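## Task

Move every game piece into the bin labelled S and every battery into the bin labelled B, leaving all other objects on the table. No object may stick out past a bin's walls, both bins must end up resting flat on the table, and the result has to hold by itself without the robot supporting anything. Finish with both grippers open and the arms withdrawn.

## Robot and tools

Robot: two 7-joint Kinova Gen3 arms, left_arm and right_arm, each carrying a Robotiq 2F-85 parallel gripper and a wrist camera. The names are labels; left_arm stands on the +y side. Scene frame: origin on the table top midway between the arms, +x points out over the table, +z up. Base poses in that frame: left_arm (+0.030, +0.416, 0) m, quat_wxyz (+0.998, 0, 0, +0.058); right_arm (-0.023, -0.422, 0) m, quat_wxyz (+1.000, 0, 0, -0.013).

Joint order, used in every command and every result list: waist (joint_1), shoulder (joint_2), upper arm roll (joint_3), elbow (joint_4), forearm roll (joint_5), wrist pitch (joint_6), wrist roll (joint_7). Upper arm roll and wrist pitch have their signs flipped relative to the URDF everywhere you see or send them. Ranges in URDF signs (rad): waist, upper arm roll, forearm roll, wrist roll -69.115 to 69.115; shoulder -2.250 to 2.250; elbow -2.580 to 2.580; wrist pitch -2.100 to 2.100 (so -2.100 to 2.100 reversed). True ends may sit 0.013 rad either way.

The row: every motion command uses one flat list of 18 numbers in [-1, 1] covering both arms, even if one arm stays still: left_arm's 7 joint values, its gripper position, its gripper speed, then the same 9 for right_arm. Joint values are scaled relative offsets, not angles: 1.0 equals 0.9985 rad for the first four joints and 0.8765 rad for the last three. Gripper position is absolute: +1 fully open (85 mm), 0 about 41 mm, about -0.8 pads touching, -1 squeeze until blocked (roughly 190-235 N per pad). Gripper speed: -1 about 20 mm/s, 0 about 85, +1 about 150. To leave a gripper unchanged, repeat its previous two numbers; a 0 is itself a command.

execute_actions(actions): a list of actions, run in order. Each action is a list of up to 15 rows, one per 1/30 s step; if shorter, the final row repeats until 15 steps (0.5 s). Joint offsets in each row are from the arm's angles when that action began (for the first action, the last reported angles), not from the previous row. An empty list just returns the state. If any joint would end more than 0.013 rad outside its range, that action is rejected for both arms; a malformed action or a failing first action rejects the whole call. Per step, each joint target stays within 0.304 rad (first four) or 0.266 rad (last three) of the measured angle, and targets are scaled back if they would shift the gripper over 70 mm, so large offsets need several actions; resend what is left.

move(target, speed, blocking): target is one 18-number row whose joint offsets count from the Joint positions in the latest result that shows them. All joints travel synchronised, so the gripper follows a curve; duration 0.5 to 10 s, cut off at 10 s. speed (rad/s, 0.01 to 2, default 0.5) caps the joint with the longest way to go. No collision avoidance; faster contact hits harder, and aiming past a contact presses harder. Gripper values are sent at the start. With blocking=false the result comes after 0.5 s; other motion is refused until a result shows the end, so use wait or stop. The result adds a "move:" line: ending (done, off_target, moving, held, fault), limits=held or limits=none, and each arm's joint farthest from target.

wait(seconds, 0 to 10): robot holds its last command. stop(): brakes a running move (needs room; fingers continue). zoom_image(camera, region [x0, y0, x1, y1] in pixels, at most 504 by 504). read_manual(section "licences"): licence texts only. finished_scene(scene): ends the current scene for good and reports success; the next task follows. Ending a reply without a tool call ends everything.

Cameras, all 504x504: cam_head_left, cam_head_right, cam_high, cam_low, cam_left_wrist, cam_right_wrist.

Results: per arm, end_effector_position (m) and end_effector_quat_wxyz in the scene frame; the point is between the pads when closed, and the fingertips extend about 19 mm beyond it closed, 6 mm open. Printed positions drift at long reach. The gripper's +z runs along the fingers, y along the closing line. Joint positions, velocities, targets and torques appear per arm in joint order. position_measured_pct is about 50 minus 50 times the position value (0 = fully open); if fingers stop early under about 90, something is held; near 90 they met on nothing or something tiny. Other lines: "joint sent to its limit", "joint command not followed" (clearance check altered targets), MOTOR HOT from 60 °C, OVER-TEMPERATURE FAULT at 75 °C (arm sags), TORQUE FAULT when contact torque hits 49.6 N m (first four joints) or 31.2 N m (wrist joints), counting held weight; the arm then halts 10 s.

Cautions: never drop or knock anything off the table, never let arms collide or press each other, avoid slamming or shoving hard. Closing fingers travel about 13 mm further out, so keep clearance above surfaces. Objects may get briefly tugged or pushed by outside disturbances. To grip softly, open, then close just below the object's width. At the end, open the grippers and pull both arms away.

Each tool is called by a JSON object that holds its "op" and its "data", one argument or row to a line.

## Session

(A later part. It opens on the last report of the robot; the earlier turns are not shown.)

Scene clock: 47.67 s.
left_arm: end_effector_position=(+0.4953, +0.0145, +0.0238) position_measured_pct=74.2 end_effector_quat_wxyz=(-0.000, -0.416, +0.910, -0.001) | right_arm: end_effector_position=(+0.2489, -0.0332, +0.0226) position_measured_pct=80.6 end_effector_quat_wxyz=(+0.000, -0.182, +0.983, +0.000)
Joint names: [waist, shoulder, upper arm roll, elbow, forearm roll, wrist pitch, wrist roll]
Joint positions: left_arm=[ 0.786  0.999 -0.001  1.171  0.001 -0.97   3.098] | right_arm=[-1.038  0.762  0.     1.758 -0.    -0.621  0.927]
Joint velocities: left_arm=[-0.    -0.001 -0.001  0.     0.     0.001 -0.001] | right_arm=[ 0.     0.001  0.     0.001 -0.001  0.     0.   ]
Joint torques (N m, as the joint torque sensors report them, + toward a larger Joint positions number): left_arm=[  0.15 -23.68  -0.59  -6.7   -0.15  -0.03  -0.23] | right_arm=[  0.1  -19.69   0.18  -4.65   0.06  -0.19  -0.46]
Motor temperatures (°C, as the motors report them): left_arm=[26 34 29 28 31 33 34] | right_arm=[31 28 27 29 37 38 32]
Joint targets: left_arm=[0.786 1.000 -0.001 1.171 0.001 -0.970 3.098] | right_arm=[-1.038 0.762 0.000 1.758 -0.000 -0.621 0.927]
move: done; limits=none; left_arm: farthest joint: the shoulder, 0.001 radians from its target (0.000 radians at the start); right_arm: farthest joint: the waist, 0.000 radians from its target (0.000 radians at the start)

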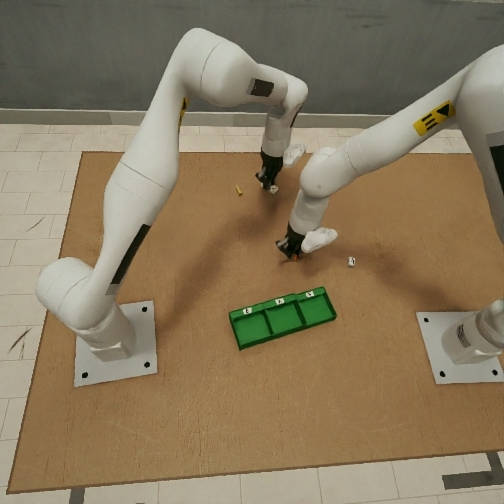

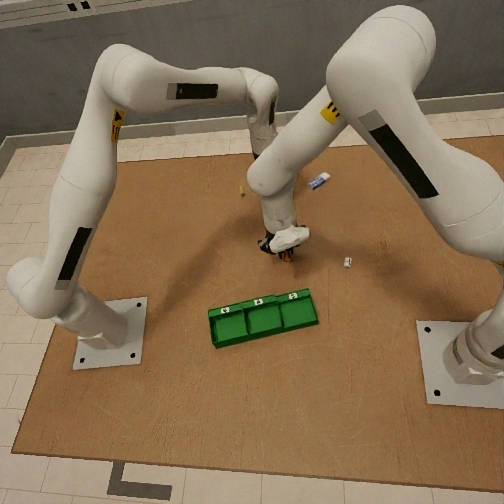

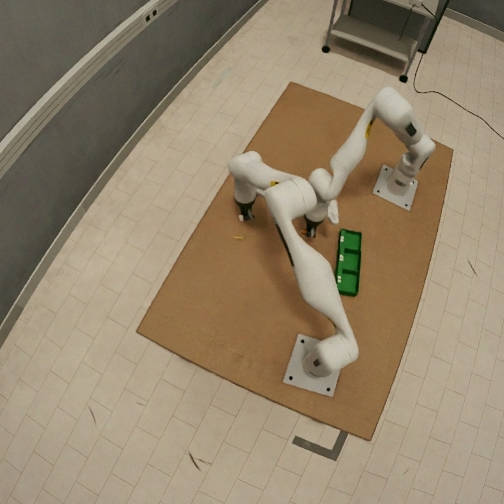

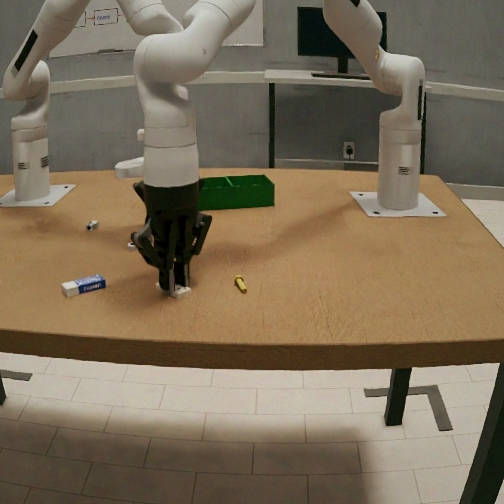

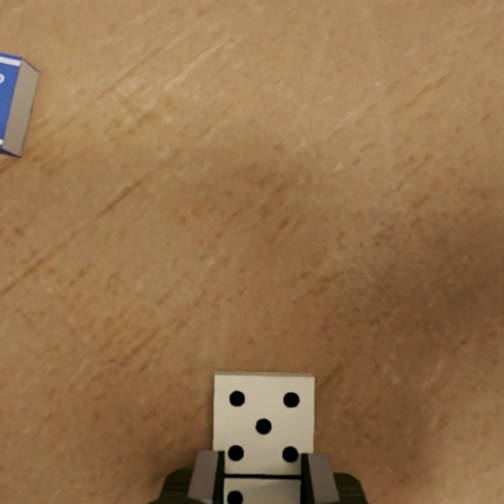

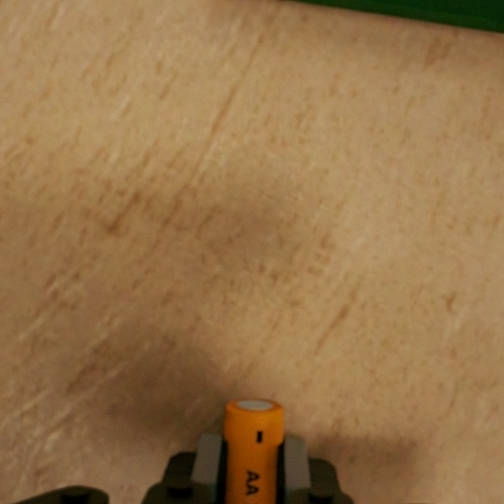

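{"op": "move", "data": {
  "target": [0,-0.171,0,-0.078,0,-0.283,0,-1,0.5, 0,-0.193,0,-0.075,0,-0.307,0.3,-1,0.5],
  "speed": 0.7
}}

{"op": "move", "data": {
  "target": [-0.6,-0.2,0,0.2,0,0,0,-1,0.5, 0,0,0,0,0,0,0,-1,0.5],
  "speed": 1.1
}}

{"op": "move", "data": {
  "target": [0,0,0,0,0,0,0,-1,0.5, -0.508,0.111,0,-0.181,0,-0.08,0.753,-1,0.5],
  "speed": 0.9
}}

Scene clock: 62.23 s.
left_arm: end_effector_position=(+0.4890, +0.0195, +0.1498) position_measured_pct=74.2 end_effector_quat_wxyz=(-0.000, -0.415, +0.910, -0.001) | right_arm: end_effector_position=(+0.2472, -0.0359, +0.1300) position_measured_pct=80.6 end_effector_quat_wxyz=(-0.001, -0.310, +0.951, -0.000)
Joint names: [waist, shoulder, upper arm roll, elbow, forearm roll, wrist pitch, wrist roll]
Joint positions: left_arm=[ 0.786  0.829 -0.001  1.093  0.001 -1.218  3.098] | right_arm=[-1.038  0.569  0.     1.683 -0.    -0.891  1.19 ]
Joint velocities: left_arm=[ 0.001 -0.002 -0.     0.    -0.    -0.     0.   ] | right_arm=[-0.001 -0.004  0.     0.001 -0.001 -0.001  0.   ]
Joint torques (N m, as the joint torque sensors report them, + toward a larger Joint positions number): left_arm=[  0.14 -23.3   -0.36  -7.82  -0.15  -0.19  -0.28] | right_arm=[  0.18 -19.02   0.14  -6.54  -0.06  -0.24  -0.46]
Motor temperatures (°C, as the motors report them): left_arm=[26 34 29 28 31 33 34] | right_arm=[31 28 27 29 37 38 32]
Joint targets: left_arm=[0.786 0.828 -0.001 1.093 0.001 -1.218 3.098] | right_arm=[-1.038 0.569 0.000 1.683 -0.000 -0.891 1.190]
move: done; limits=none; left_arm: farthest joint: the waist, 0.000 radians from its target (0.000 radians at the start); right_arm: farthest joint: the waist, 0.000 radians from its target (0.000 radians at the start)

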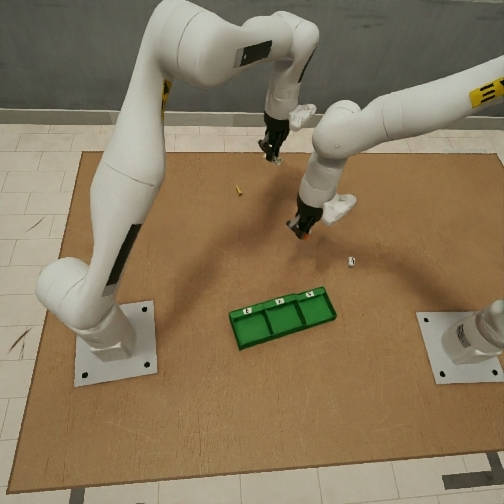

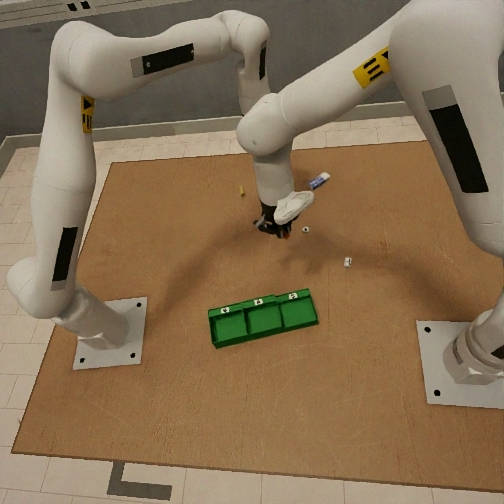

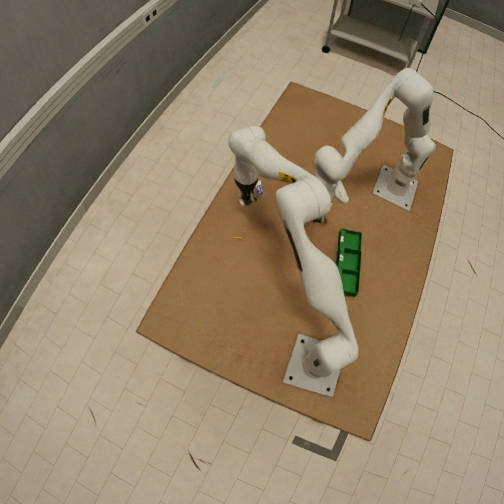

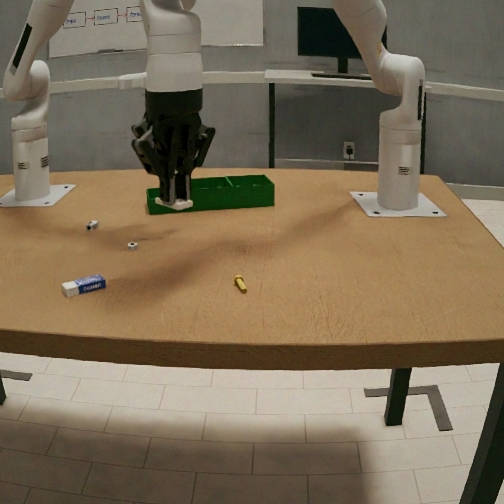

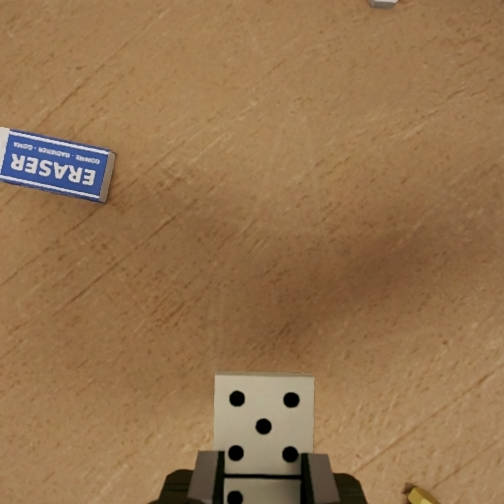

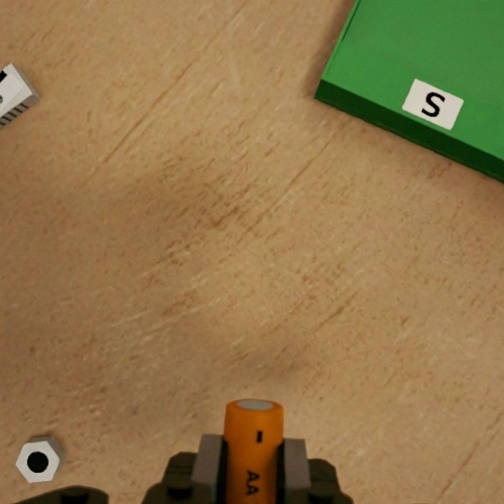

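Scene clock: 63.70 s.
left_arm: end_effector_position=(+0.5702, +0.3516, +0.2056) position_measured_pct=74.2 end_effector_quat_wxyz=(+0.000, -0.665, +0.747, -0.001) | right_arm: end_effector_position=(+0.2472, -0.0359, +0.1300) position_measured_pct=80.6 end_effector_quat_wxyz=(-0.001, -0.310, +0.951, -0.000)
Joint names: [waist, shoulder, upper arm roll, elbow, forearm roll, wrist pitch, wrist roll]
Joint positions: left_arm=[ 0.188  0.629 -0.001  1.293  0.001 -1.218  3.098] | right_arm=[-1.038  0.569  0.     1.683 -0.    -0.891  1.19 ]
Joint velocities: left_arm=[-0.002 -0.001  0.     0.    -0.001 -0.    -0.001] | right_arm=[ 0.     0.002  0.     0.001 -0.     0.001  0.   ]
Joint torques (N m, as the joint torque sensors report them, + toward a larger Joint positions number): left_arm=[  0.09 -20.28  -0.33  -7.86  -0.1   -0.26  -0.3 ] | right_arm=[  0.17 -18.97   0.18  -6.44   0.08  -0.25  -0.4 ]
Motor temperatures (°C, as the motors report them): left_arm=[26 34 29 28 31 33 34] | right_arm=[31 28 27 29 37 38 32]
Joint targets: left_arm=[0.187 0.629 -0.001 1.293 0.001 -1.218 3.098] | right_arm=[-1.038 0.569 0.000 1.683 -0.000 -0.891 1.190]
move: done; limits=none; left_arm: farthest joint: the waist, 0.001 radians from its target (0.600 radians at the start); right_arm: farthest joint: the waist, 0.000 radians from its target (0.000 radians at the start)

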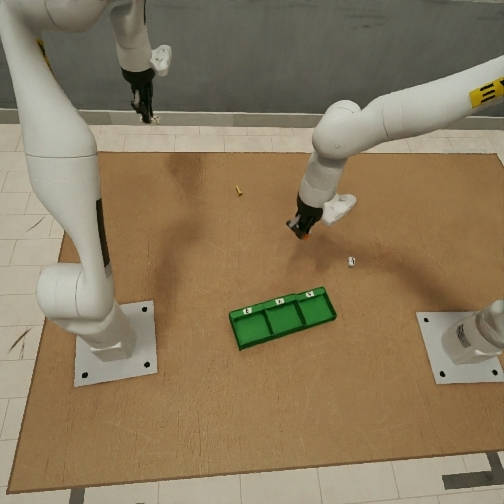

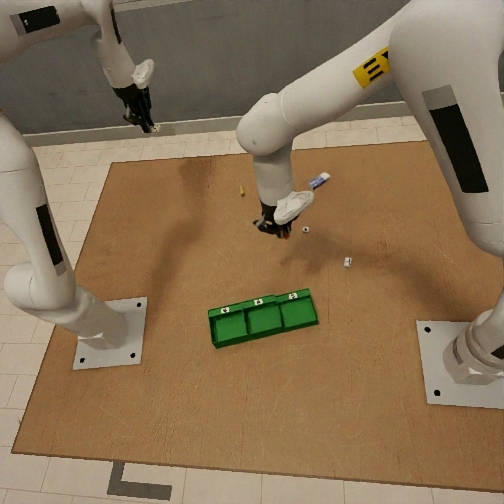

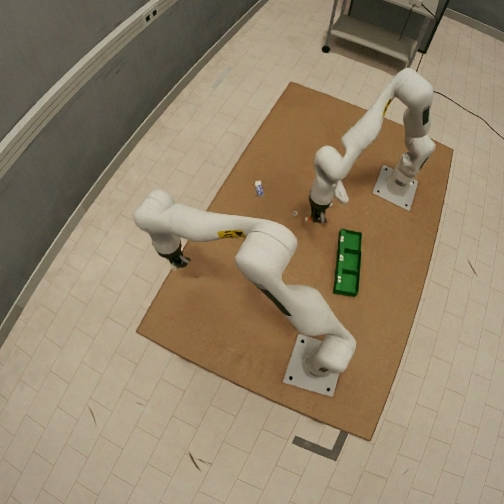

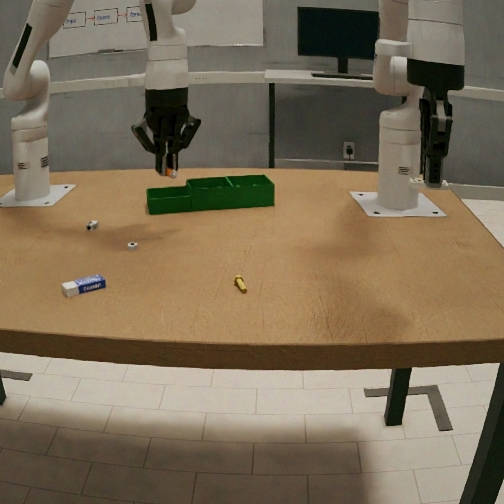

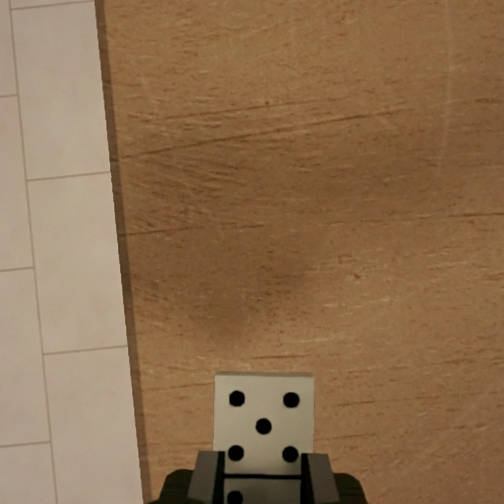

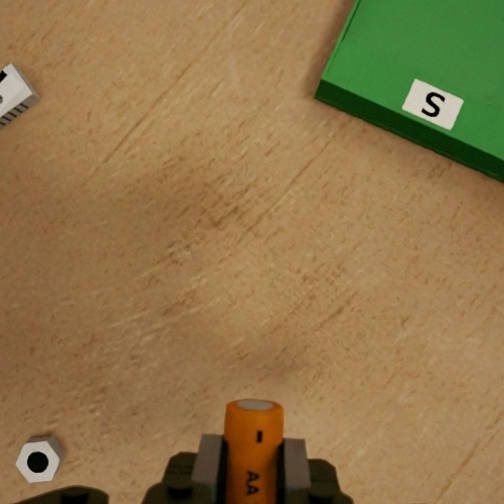

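Scene clock: 65.13 s.
left_arm: end_effector_position=(+0.5702, +0.3516, +0.2056) position_measured_pct=74.2 end_effector_quat_wxyz=(+0.000, -0.665, +0.747, -0.001) | right_arm: end_effector_position=(+0.0285, +0.0979, +0.1203) position_measured_pct=80.6 end_effector_quat_wxyz=(+0.001, +0.782, -0.623, +0.000)
Joint names: [waist, shoulder, upper arm roll, elbow, forearm roll, wrist pitch, wrist roll]
Joint positions: left_arm=[ 0.188  0.629 -0.001  1.293  0.001 -1.218  3.098] | right_arm=[-1.545  0.68   0.     1.502 -0.001 -0.961  1.85 ]
Joint velocities: left_arm=[-0.    -0.     0.001  0.001 -0.    -0.    -0.001] | right_arm=[-0.003  0.002 -0.    -0.     0.     0.001  0.   ]
Joint torques (N m, as the joint torque sensors report them, + toward a larger Joint positions number): left_arm=[  0.22 -20.59  -0.35  -7.91  -0.16  -0.11  -0.26] | right_arm=[  0.26 -21.19   0.11  -6.91  -0.09  -0.27  -0.3 ]
Motor temperatures (°C, as the motors report them): left_arm=[26 34 29 28 31 33 34] | right_arm=[31 28 27 29 37 38 32]
Joint targets: left_arm=[0.188 0.629 -0.001 1.293 0.001 -1.218 3.098] | right_arm=[-1.545 0.680 0.000 1.502 -0.000 -0.961 1.850]
move: done; limits=none; left_arm: farthest joint: the waist, 0.000 radians from its target (0.000 radians at the start); right_arm: farthest joint: the waist, 0.001 radians from its target (0.508 radians at the start)

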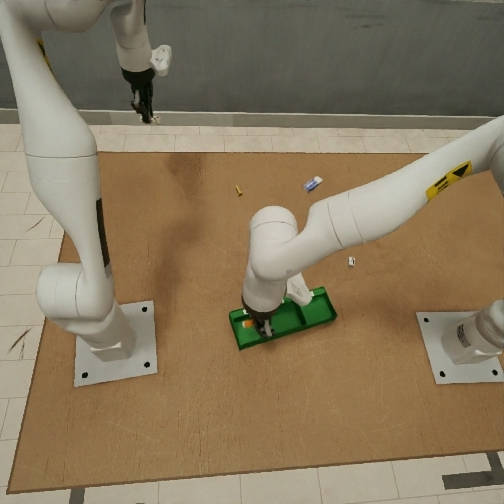

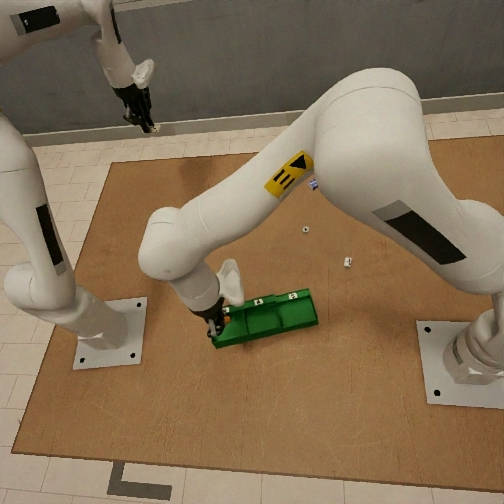

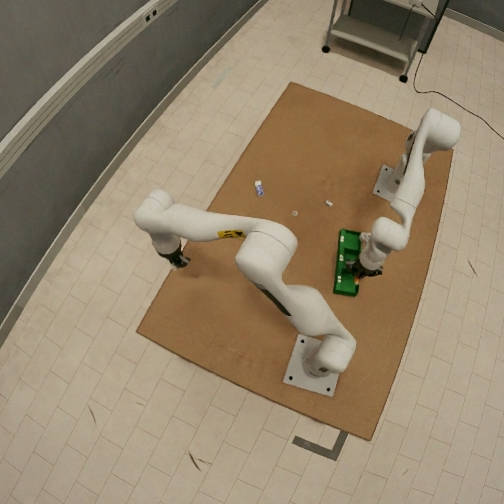

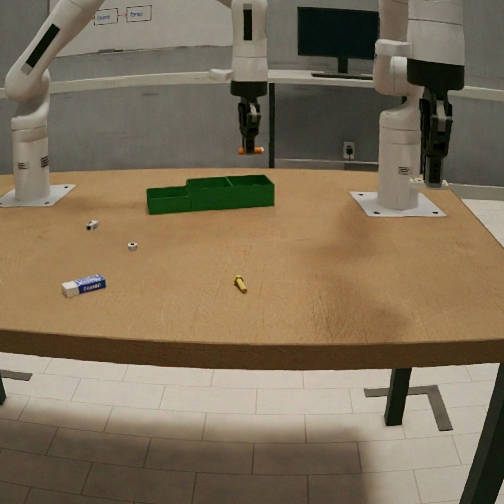

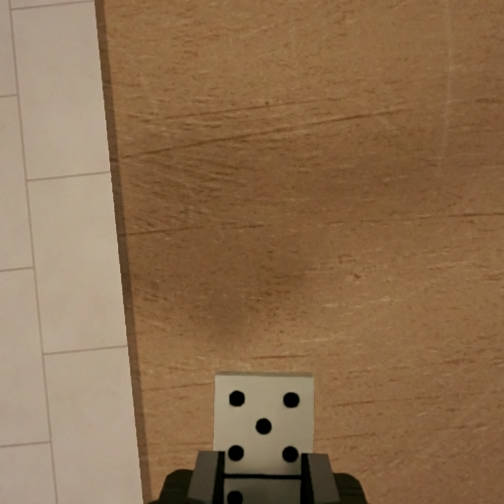

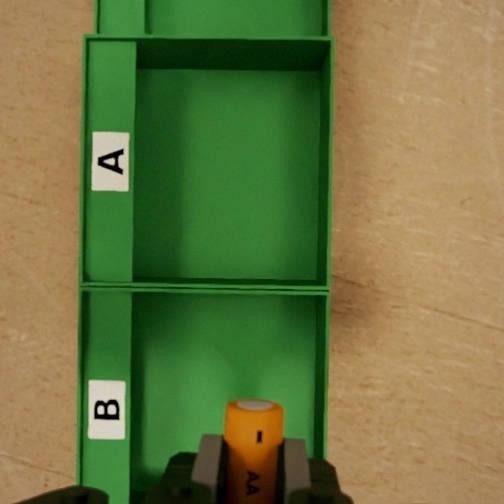

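{"op": "move", "data": {
  "target": [0,0,0,0,0,0,0,-1,0.5, 0.013,0,0,0,0,0,0.015,-1,0.5]
}}

{"op": "move", "data": {
  "target": [0,0,0,0,0,0,0,-1,0.5, 0,0.139,0,0.064,0,0.234,0,-1,0.5],
  "speed": 0.35
}}

Scene clock: 71.67 s.
left_arm: end_effector_position=(+0.5702, +0.3516, +0.2056) position_measured_pct=74.2 end_effector_quat_wxyz=(+0.000, -0.665, +0.747, -0.001) | right_arm: end_effector_position=(+0.0352, +0.0972, +0.1203) position_measured_pct=80.6 end_effector_quat_wxyz=(+0.001, +0.782, -0.623, +0.000)
Joint names: [waist, shoulder, upper arm roll, elbow, forearm roll, wrist pitch, wrist roll]
Joint positions: left_arm=[ 0.188  0.629 -0.001  1.293  0.001 -1.218  3.098] | right_arm=[-1.532  0.68   0.     1.502 -0.001 -0.961  1.863]
Joint velocities: left_arm=[-0.     0.001 -0.    -0.    -0.001 -0.    -0.001] | right_arm=[0.003 0.001 0.    0.001 0.    0.001 0.   ]
Joint torques (N m, as the joint torque sensors report them, + toward a larger Joint positions number): left_arm=[  0.21 -20.55  -0.3   -7.87  -0.12  -0.19  -0.19] | right_arm=[  0.25 -21.25   0.09  -6.79  -0.09  -0.27  -0.44]
Motor temperatures (°C, as the motors report them): left_arm=[26 34 29 28 31 33 34] | right_arm=[31 28 27 29 37 38 32]
Joint targets: left_arm=[0.188 0.629 -0.001 1.293 0.001 -1.218 3.098] | right_arm=[-1.532 0.680 0.000 1.502 -0.001 -0.961 1.863]
move: done; limits=none; left_arm: farthest joint: the waist, 0.000 radians from its target (0.000 radians at the start); right_arm: farthest joint: the waist, 0.000 radians from its target (0.013 radians at the start)

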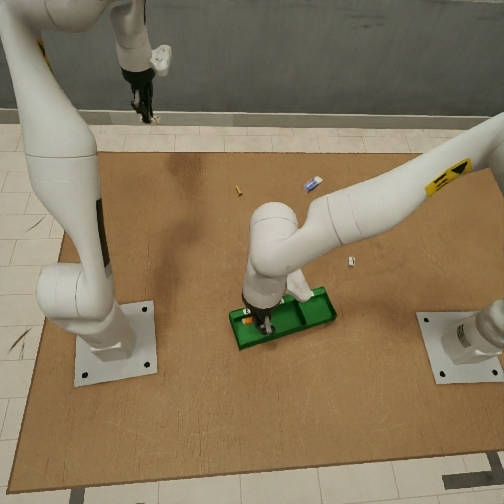

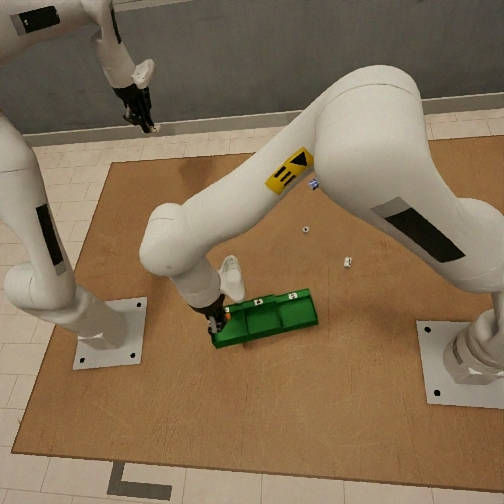

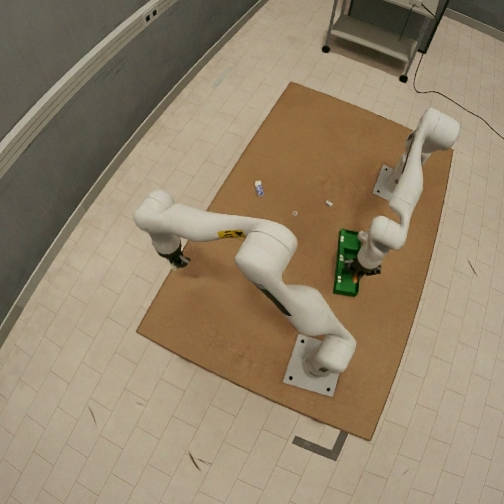

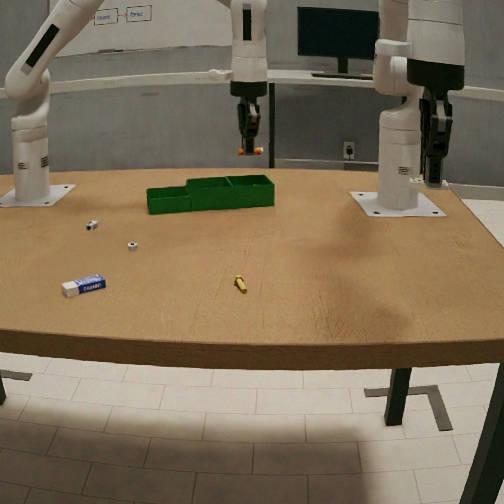

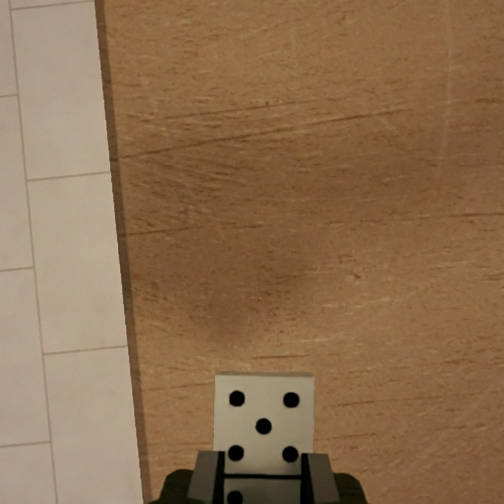

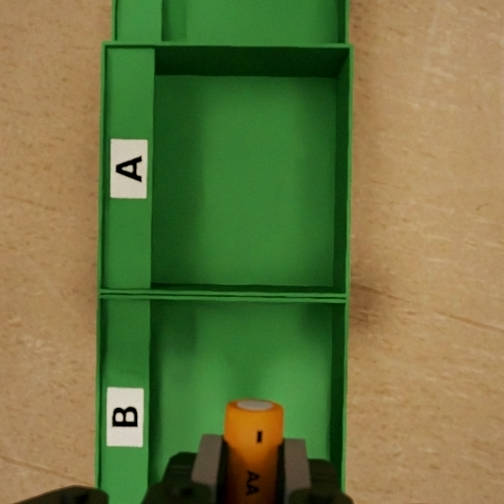

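Scene clock: 72.70 s.
left_arm: end_effector_position=(+0.5702, +0.3516, +0.2056) position_measured_pct=74.2 end_effector_quat_wxyz=(+0.000, -0.665, +0.747, -0.001) | right_arm: end_effector_position=(+0.0353, +0.0991, +0.0325) position_measured_pct=80.6 end_effector_quat_wxyz=(-0.000, +0.782, -0.623, -0.001)
Joint names: [waist, shoulder, upper arm roll, elbow, forearm roll, wrist pitch, wrist roll]
Joint positions: left_arm=[ 0.188  0.629 -0.001  1.293  0.001 -1.218  3.098] | right_arm=[-1.532  0.818  0.     1.566 -0.    -0.756  1.863]
Joint velocities: left_arm=[ 0.     0.    -0.     0.    -0.001 -0.    -0.   ] | right_arm=[ 0.     0.004 -0.     0.     0.     0.     0.   ]
Joint torques (N m, as the joint torque sensors report them, + toward a larger Joint positions number): left_arm=[  0.11 -20.46  -0.29  -7.86  -0.17  -0.11  -0.23] | right_arm=[  0.12 -21.34   0.04  -5.63  -0.01  -0.17  -0.38]
Motor temperatures (°C, as the motors report them): left_arm=[26 34 29 28 31 33 34] | right_arm=[31 28 27 29 37 38 32]
Joint targets: left_arm=[0.188 0.629 -0.001 1.293 0.001 -1.218 3.098] | right_arm=[-1.532 0.819 0.000 1.566 -0.001 -0.756 1.863]
move: done; limits=none; left_arm: farthest joint: the waist, 0.000 radians from its target (0.000 radians at the start); right_arm: farthest joint: the forearm roll, 0.001 radians from its target (0.000 radians at the start)

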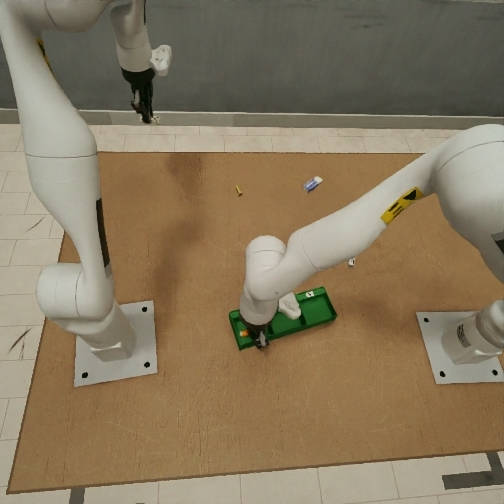

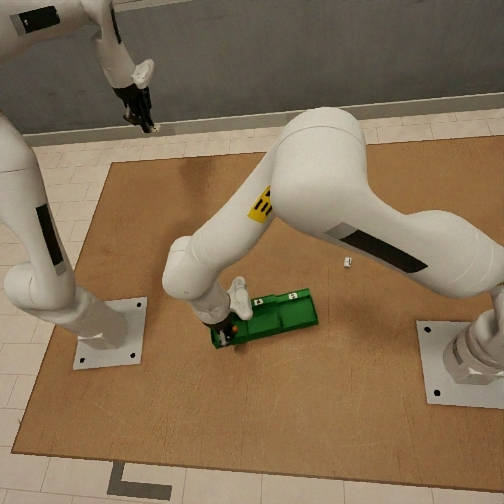

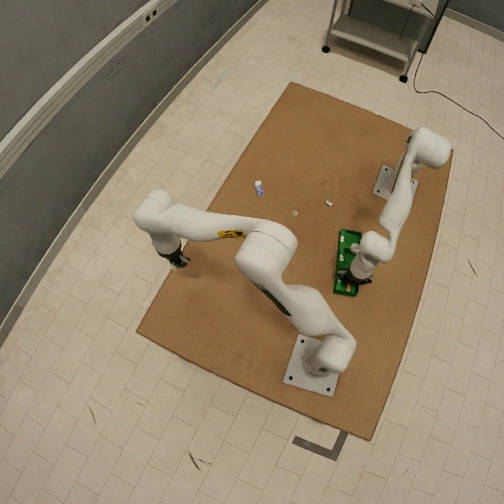

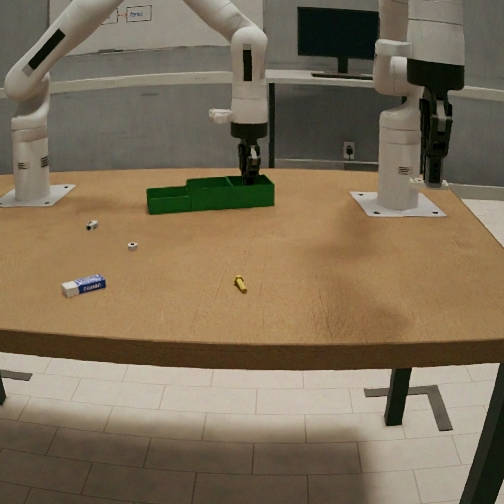

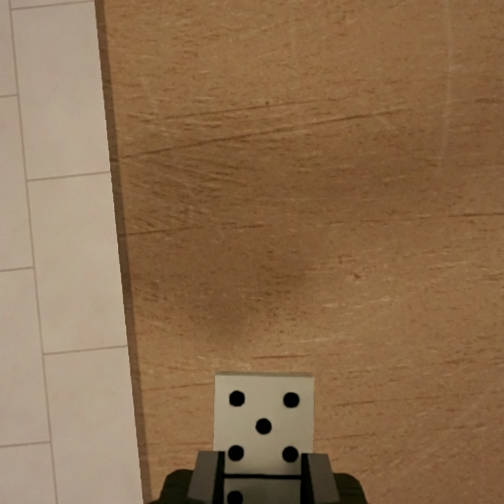

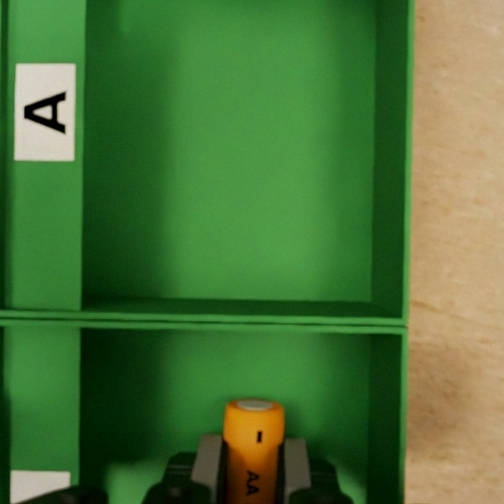

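{"op": "move", "data": {
  "target": [0,0,0,0,0,0,0,-1,0.5, 0,0.003,0,0,0,0.003,0,-0.35,0],
  "speed": 0.1
}}

{"op": "move", "data": {
  "target": [0,0,0,0,0,0,-0.82,-1,0.5, 0,-0.16,0,-0.064,0,-0.255,0,-0.35,0],
  "speed": 0.7
}}

{"op": "move", "data": {
  "target": [0.4,0,0,0.1,0,0.11,-0.82,-1,0.5, 1,-0.2,0,0.2,0,0,0,0.5,0],
  "speed": 1.2
}}

Scene clock: 83.80 s.
left_arm: end_effector_position=(+0.5702, +0.3516, +0.2056) position_measured_pct=74.2 end_effector_quat_wxyz=(+0.000, -0.665, +0.747, -0.001) | right_arm: end_effector_position=(+0.0353, +0.0992, +0.0310) position_measured_pct=67.5 end_effector_quat_wxyz=(-0.000, +0.782, -0.623, -0.001)
Joint names: [waist, shoulder, upper arm roll, elbow, forearm roll, wrist pitch, wrist roll]
Joint positions: left_arm=[ 0.188  0.629 -0.001  1.293  0.001 -1.218  3.098] | right_arm=[-1.532  0.821  0.     1.566 -0.    -0.753  1.863]
Joint velocities: left_arm=[ 0.     0.001 -0.001 -0.     0.    -0.     0.   ] | right_arm=[ 0.001 -0.     0.     0.     0.     0.     0.   ]
Joint torques (N m, as the joint torque sensors report them, + toward a larger Joint positions number): left_arm=[  0.12 -20.44  -0.28  -7.83  -0.17  -0.2   -0.16] | right_arm=[  0.07 -21.89   0.02  -5.55   0.06  -0.22  -0.43]
Motor temperatures (°C, as the motors report them): left_arm=[26 34 29 28 31 33 34] | right_arm=[31 28 27 29 37 38 32]
Joint targets: left_arm=[0.188 0.629 -0.001 1.293 0.001 -1.218 3.098] | right_arm=[-1.532 0.821 0.000 1.566 -0.000 -0.753 1.863]
move: done; limits=none; left_arm: farthest joint: the waist, 0.000 radians from its target (0.000 radians at the start); right_arm: farthest joint: the waist, 0.000 radians from its target (0.000 radians at the start)

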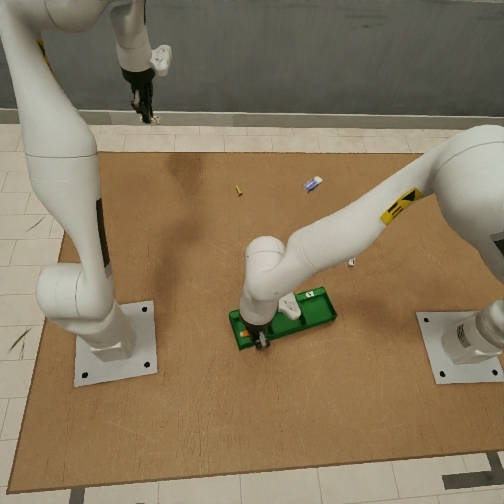

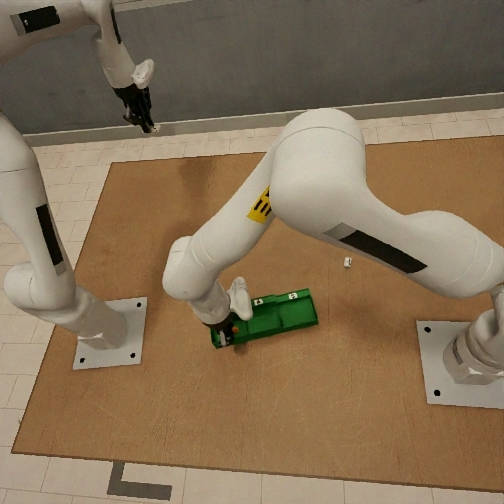

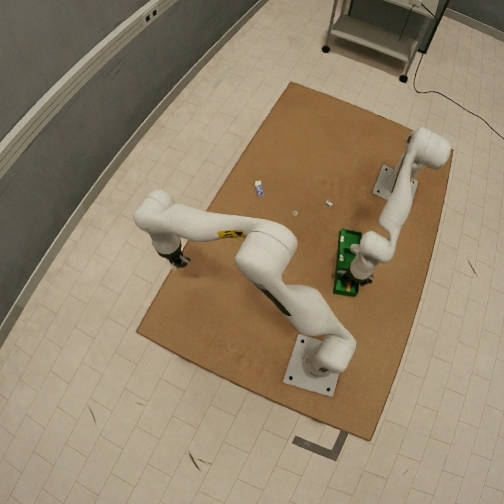

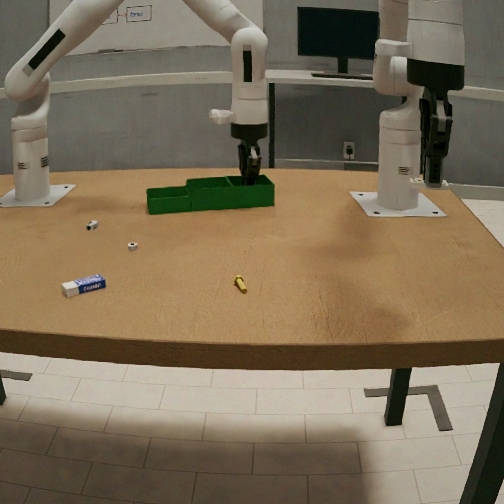

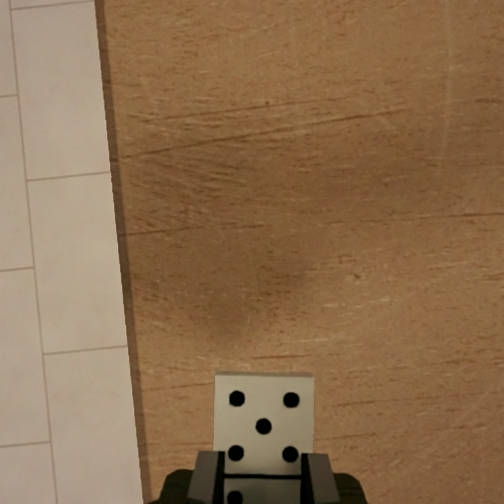

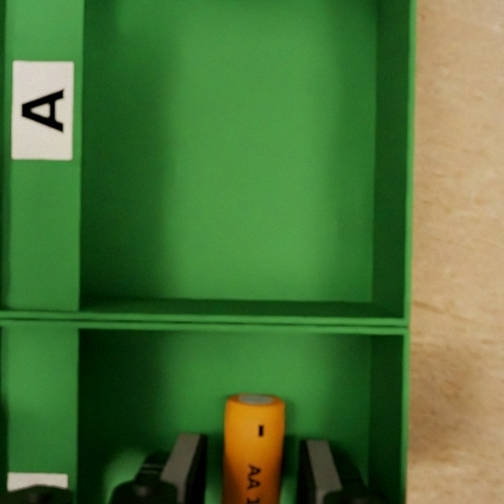

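Scene clock: 85.37 s.
left_arm: end_effector_position=(+0.5702, +0.3516, +0.2056) position_measured_pct=74.2 end_effector_quat_wxyz=(+0.000, -0.360, +0.933, -0.001) | right_arm: end_effector_position=(+0.0351, +0.0952, +0.1297) position_measured_pct=67.5 end_effector_quat_wxyz=(-0.000, +0.782, -0.623, -0.001)
Joint names: [waist, shoulder, upper arm roll, elbow, forearm roll, wrist pitch, wrist roll]
Joint positions: left_arm=[ 0.188  0.629 -0.001  1.293  0.001 -1.218  2.38 ] | right_arm=[-1.532  0.662  0.     1.502 -0.    -0.976  1.863]
Joint velocities: left_arm=[ 0.    -0.     0.001 -0.     0.001 -0.    -0.001] | right_arm=[ 0.    -0.002 -0.     0.    -0.    -0.001  0.   ]
Joint torques (N m, as the joint torque sensors report them, + toward a larger Joint positions number): left_arm=[  0.13 -20.5   -0.26  -7.89  -0.1   -0.18  -0.23] | right_arm=[  0.09 -20.9    0.23  -6.84  -0.01  -0.16  -0.4 ]
Motor temperatures (°C, as the motors report them): left_arm=[26 34 29 28 31 33 34] | right_arm=[31 28 27 29 37 38 32]
Joint targets: left_arm=[0.188 0.629 -0.001 1.293 0.001 -1.218 2.380] | right_arm=[-1.532 0.662 0.000 1.502 -0.000 -0.976 1.863]
move: done; limits=none; left_arm: farthest joint: the waist, 0.000 radians from its target (0.000 radians at the start); right_arm: farthest joint: the shoulder, 0.001 radians from its target (0.160 radians at the start)

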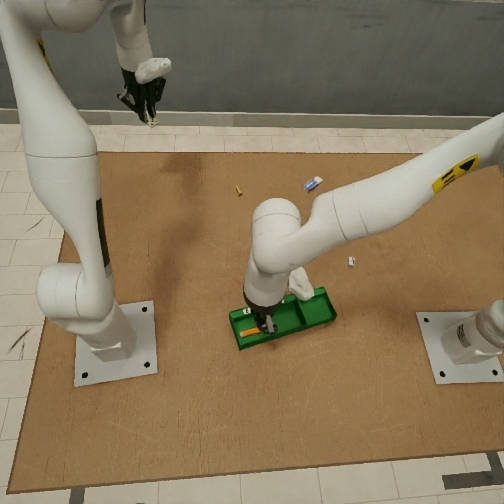

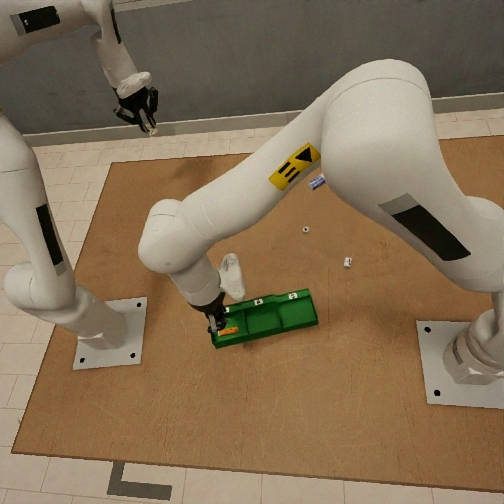

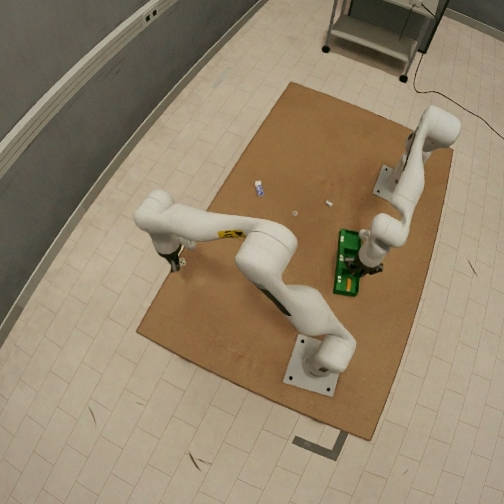

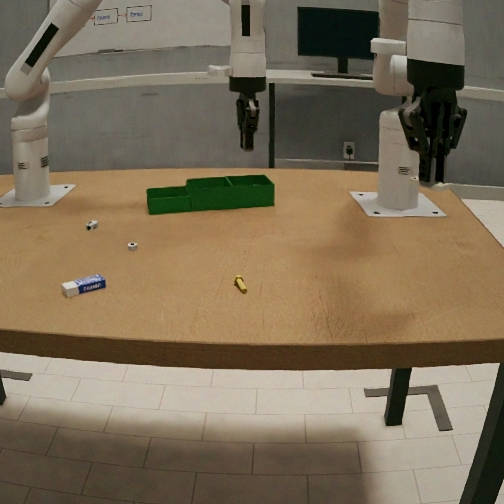

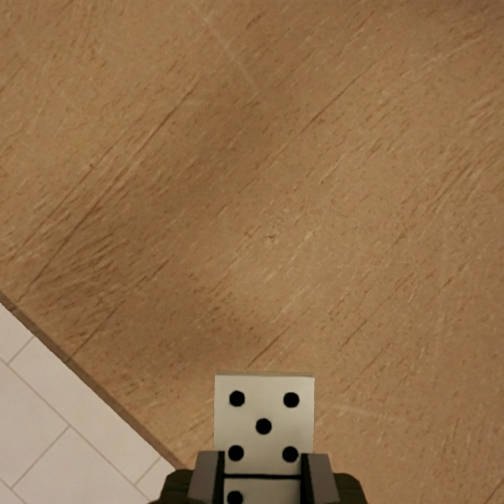

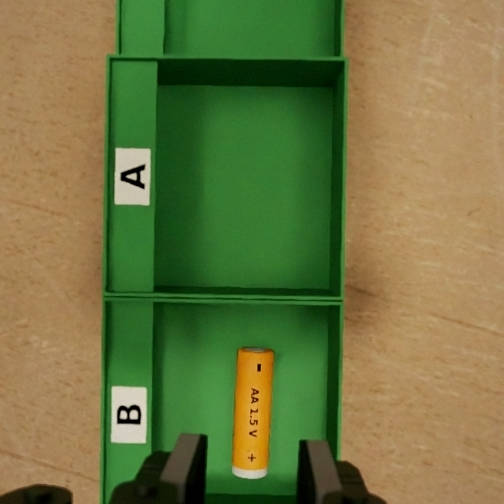

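Scene clock: 87.30 s.
left_arm: end_effector_position=(+0.4909, +0.1527, +0.1767) position_measured_pct=74.2 end_effector_quat_wxyz=(-0.001, +0.189, +0.982, -0.000) | right_arm: end_effector_position=(+0.3807, -0.2253, +0.1744) position_measured_pct=25.0 end_effector_quat_wxyz=(+0.001, -0.389, +0.921, +0.000)
Joint names: [waist, shoulder, upper arm roll, elbow, forearm roll, wrist pitch, wrist roll]
Joint positions: left_arm=[ 0.587  0.629 -0.001  1.393  0.001 -1.122  1.661] | right_arm=[-0.533  0.462  0.     1.702 -0.    -0.976  1.863]
Joint velocities: left_arm=[-0.    -0.002  0.001  0.001  0.001 -0.     0.   ] | right_arm=[ 0.002  0.     0.    -0.     0.001  0.     0.   ]
Joint torques (N m, as the joint torque sensors report them, + toward a larger Joint positions number): left_arm=[  0.19 -20.15  -0.31  -7.45  -0.23  -0.28  -0.36] | right_arm=[  0.04 -17.33   0.21  -6.75   0.05  -0.26  -0.32]
Motor temperatures (°C, as the motors report them): left_arm=[26 34 29 28 31 33 34] | right_arm=[31 28 27 29 37 38 32]
Joint targets: left_arm=[0.587 0.629 -0.001 1.393 0.001 -1.122 1.661] | right_arm=[-0.533 0.462 0.000 1.702 -0.000 -0.976 1.863]
move: done; limits=none; left_arm: farthest joint: the waist, 0.001 radians from its target (0.400 radians at the start); right_arm: farthest joint: the waist, 0.000 radians from its target (0.998 radians at the start)

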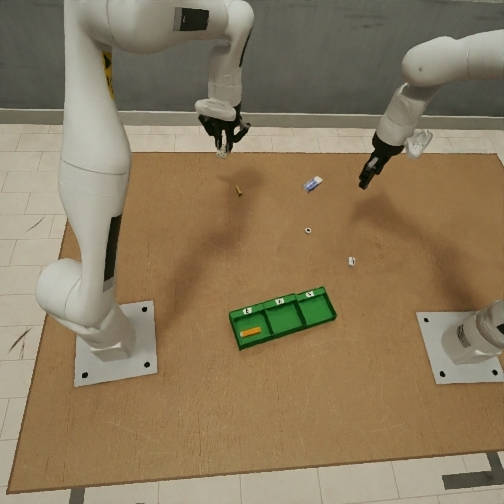

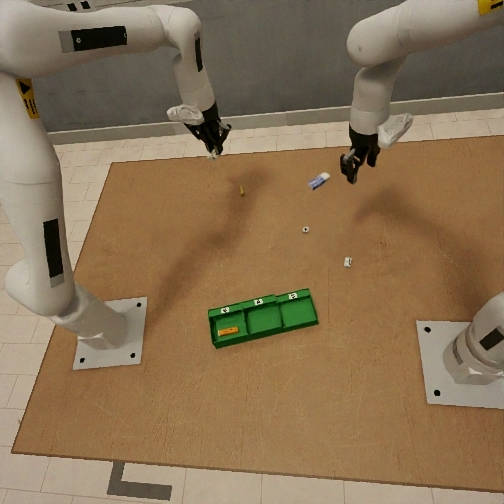

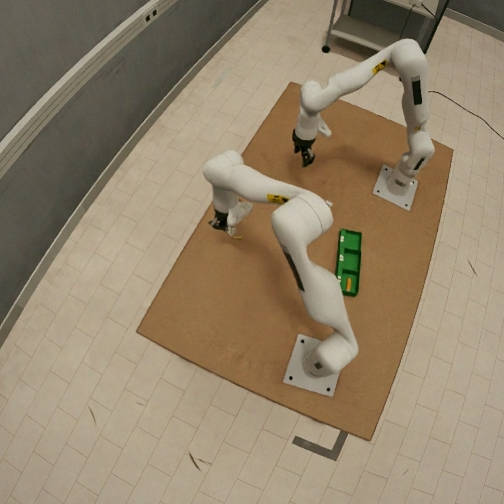

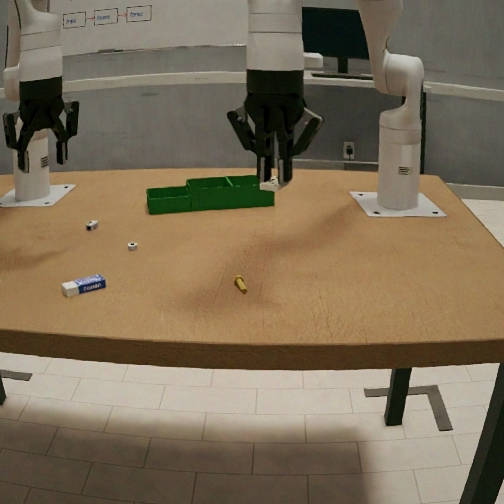

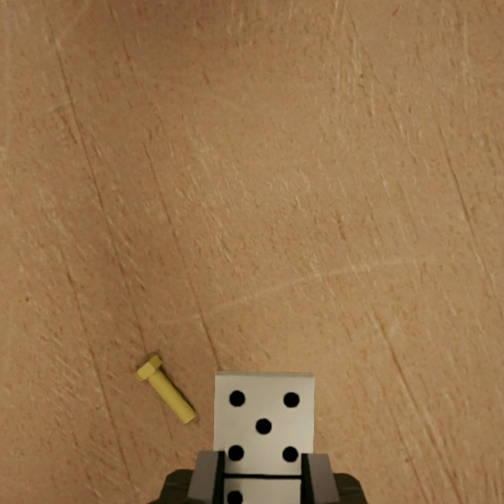

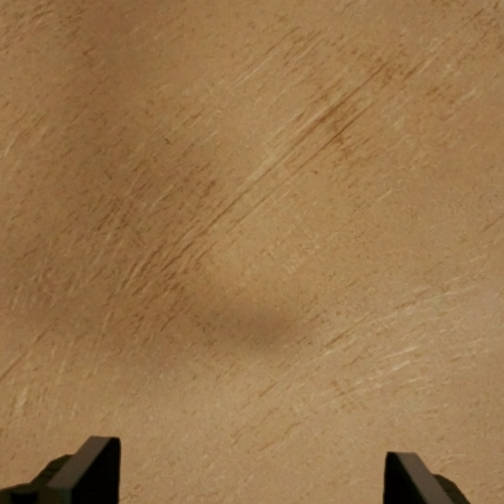

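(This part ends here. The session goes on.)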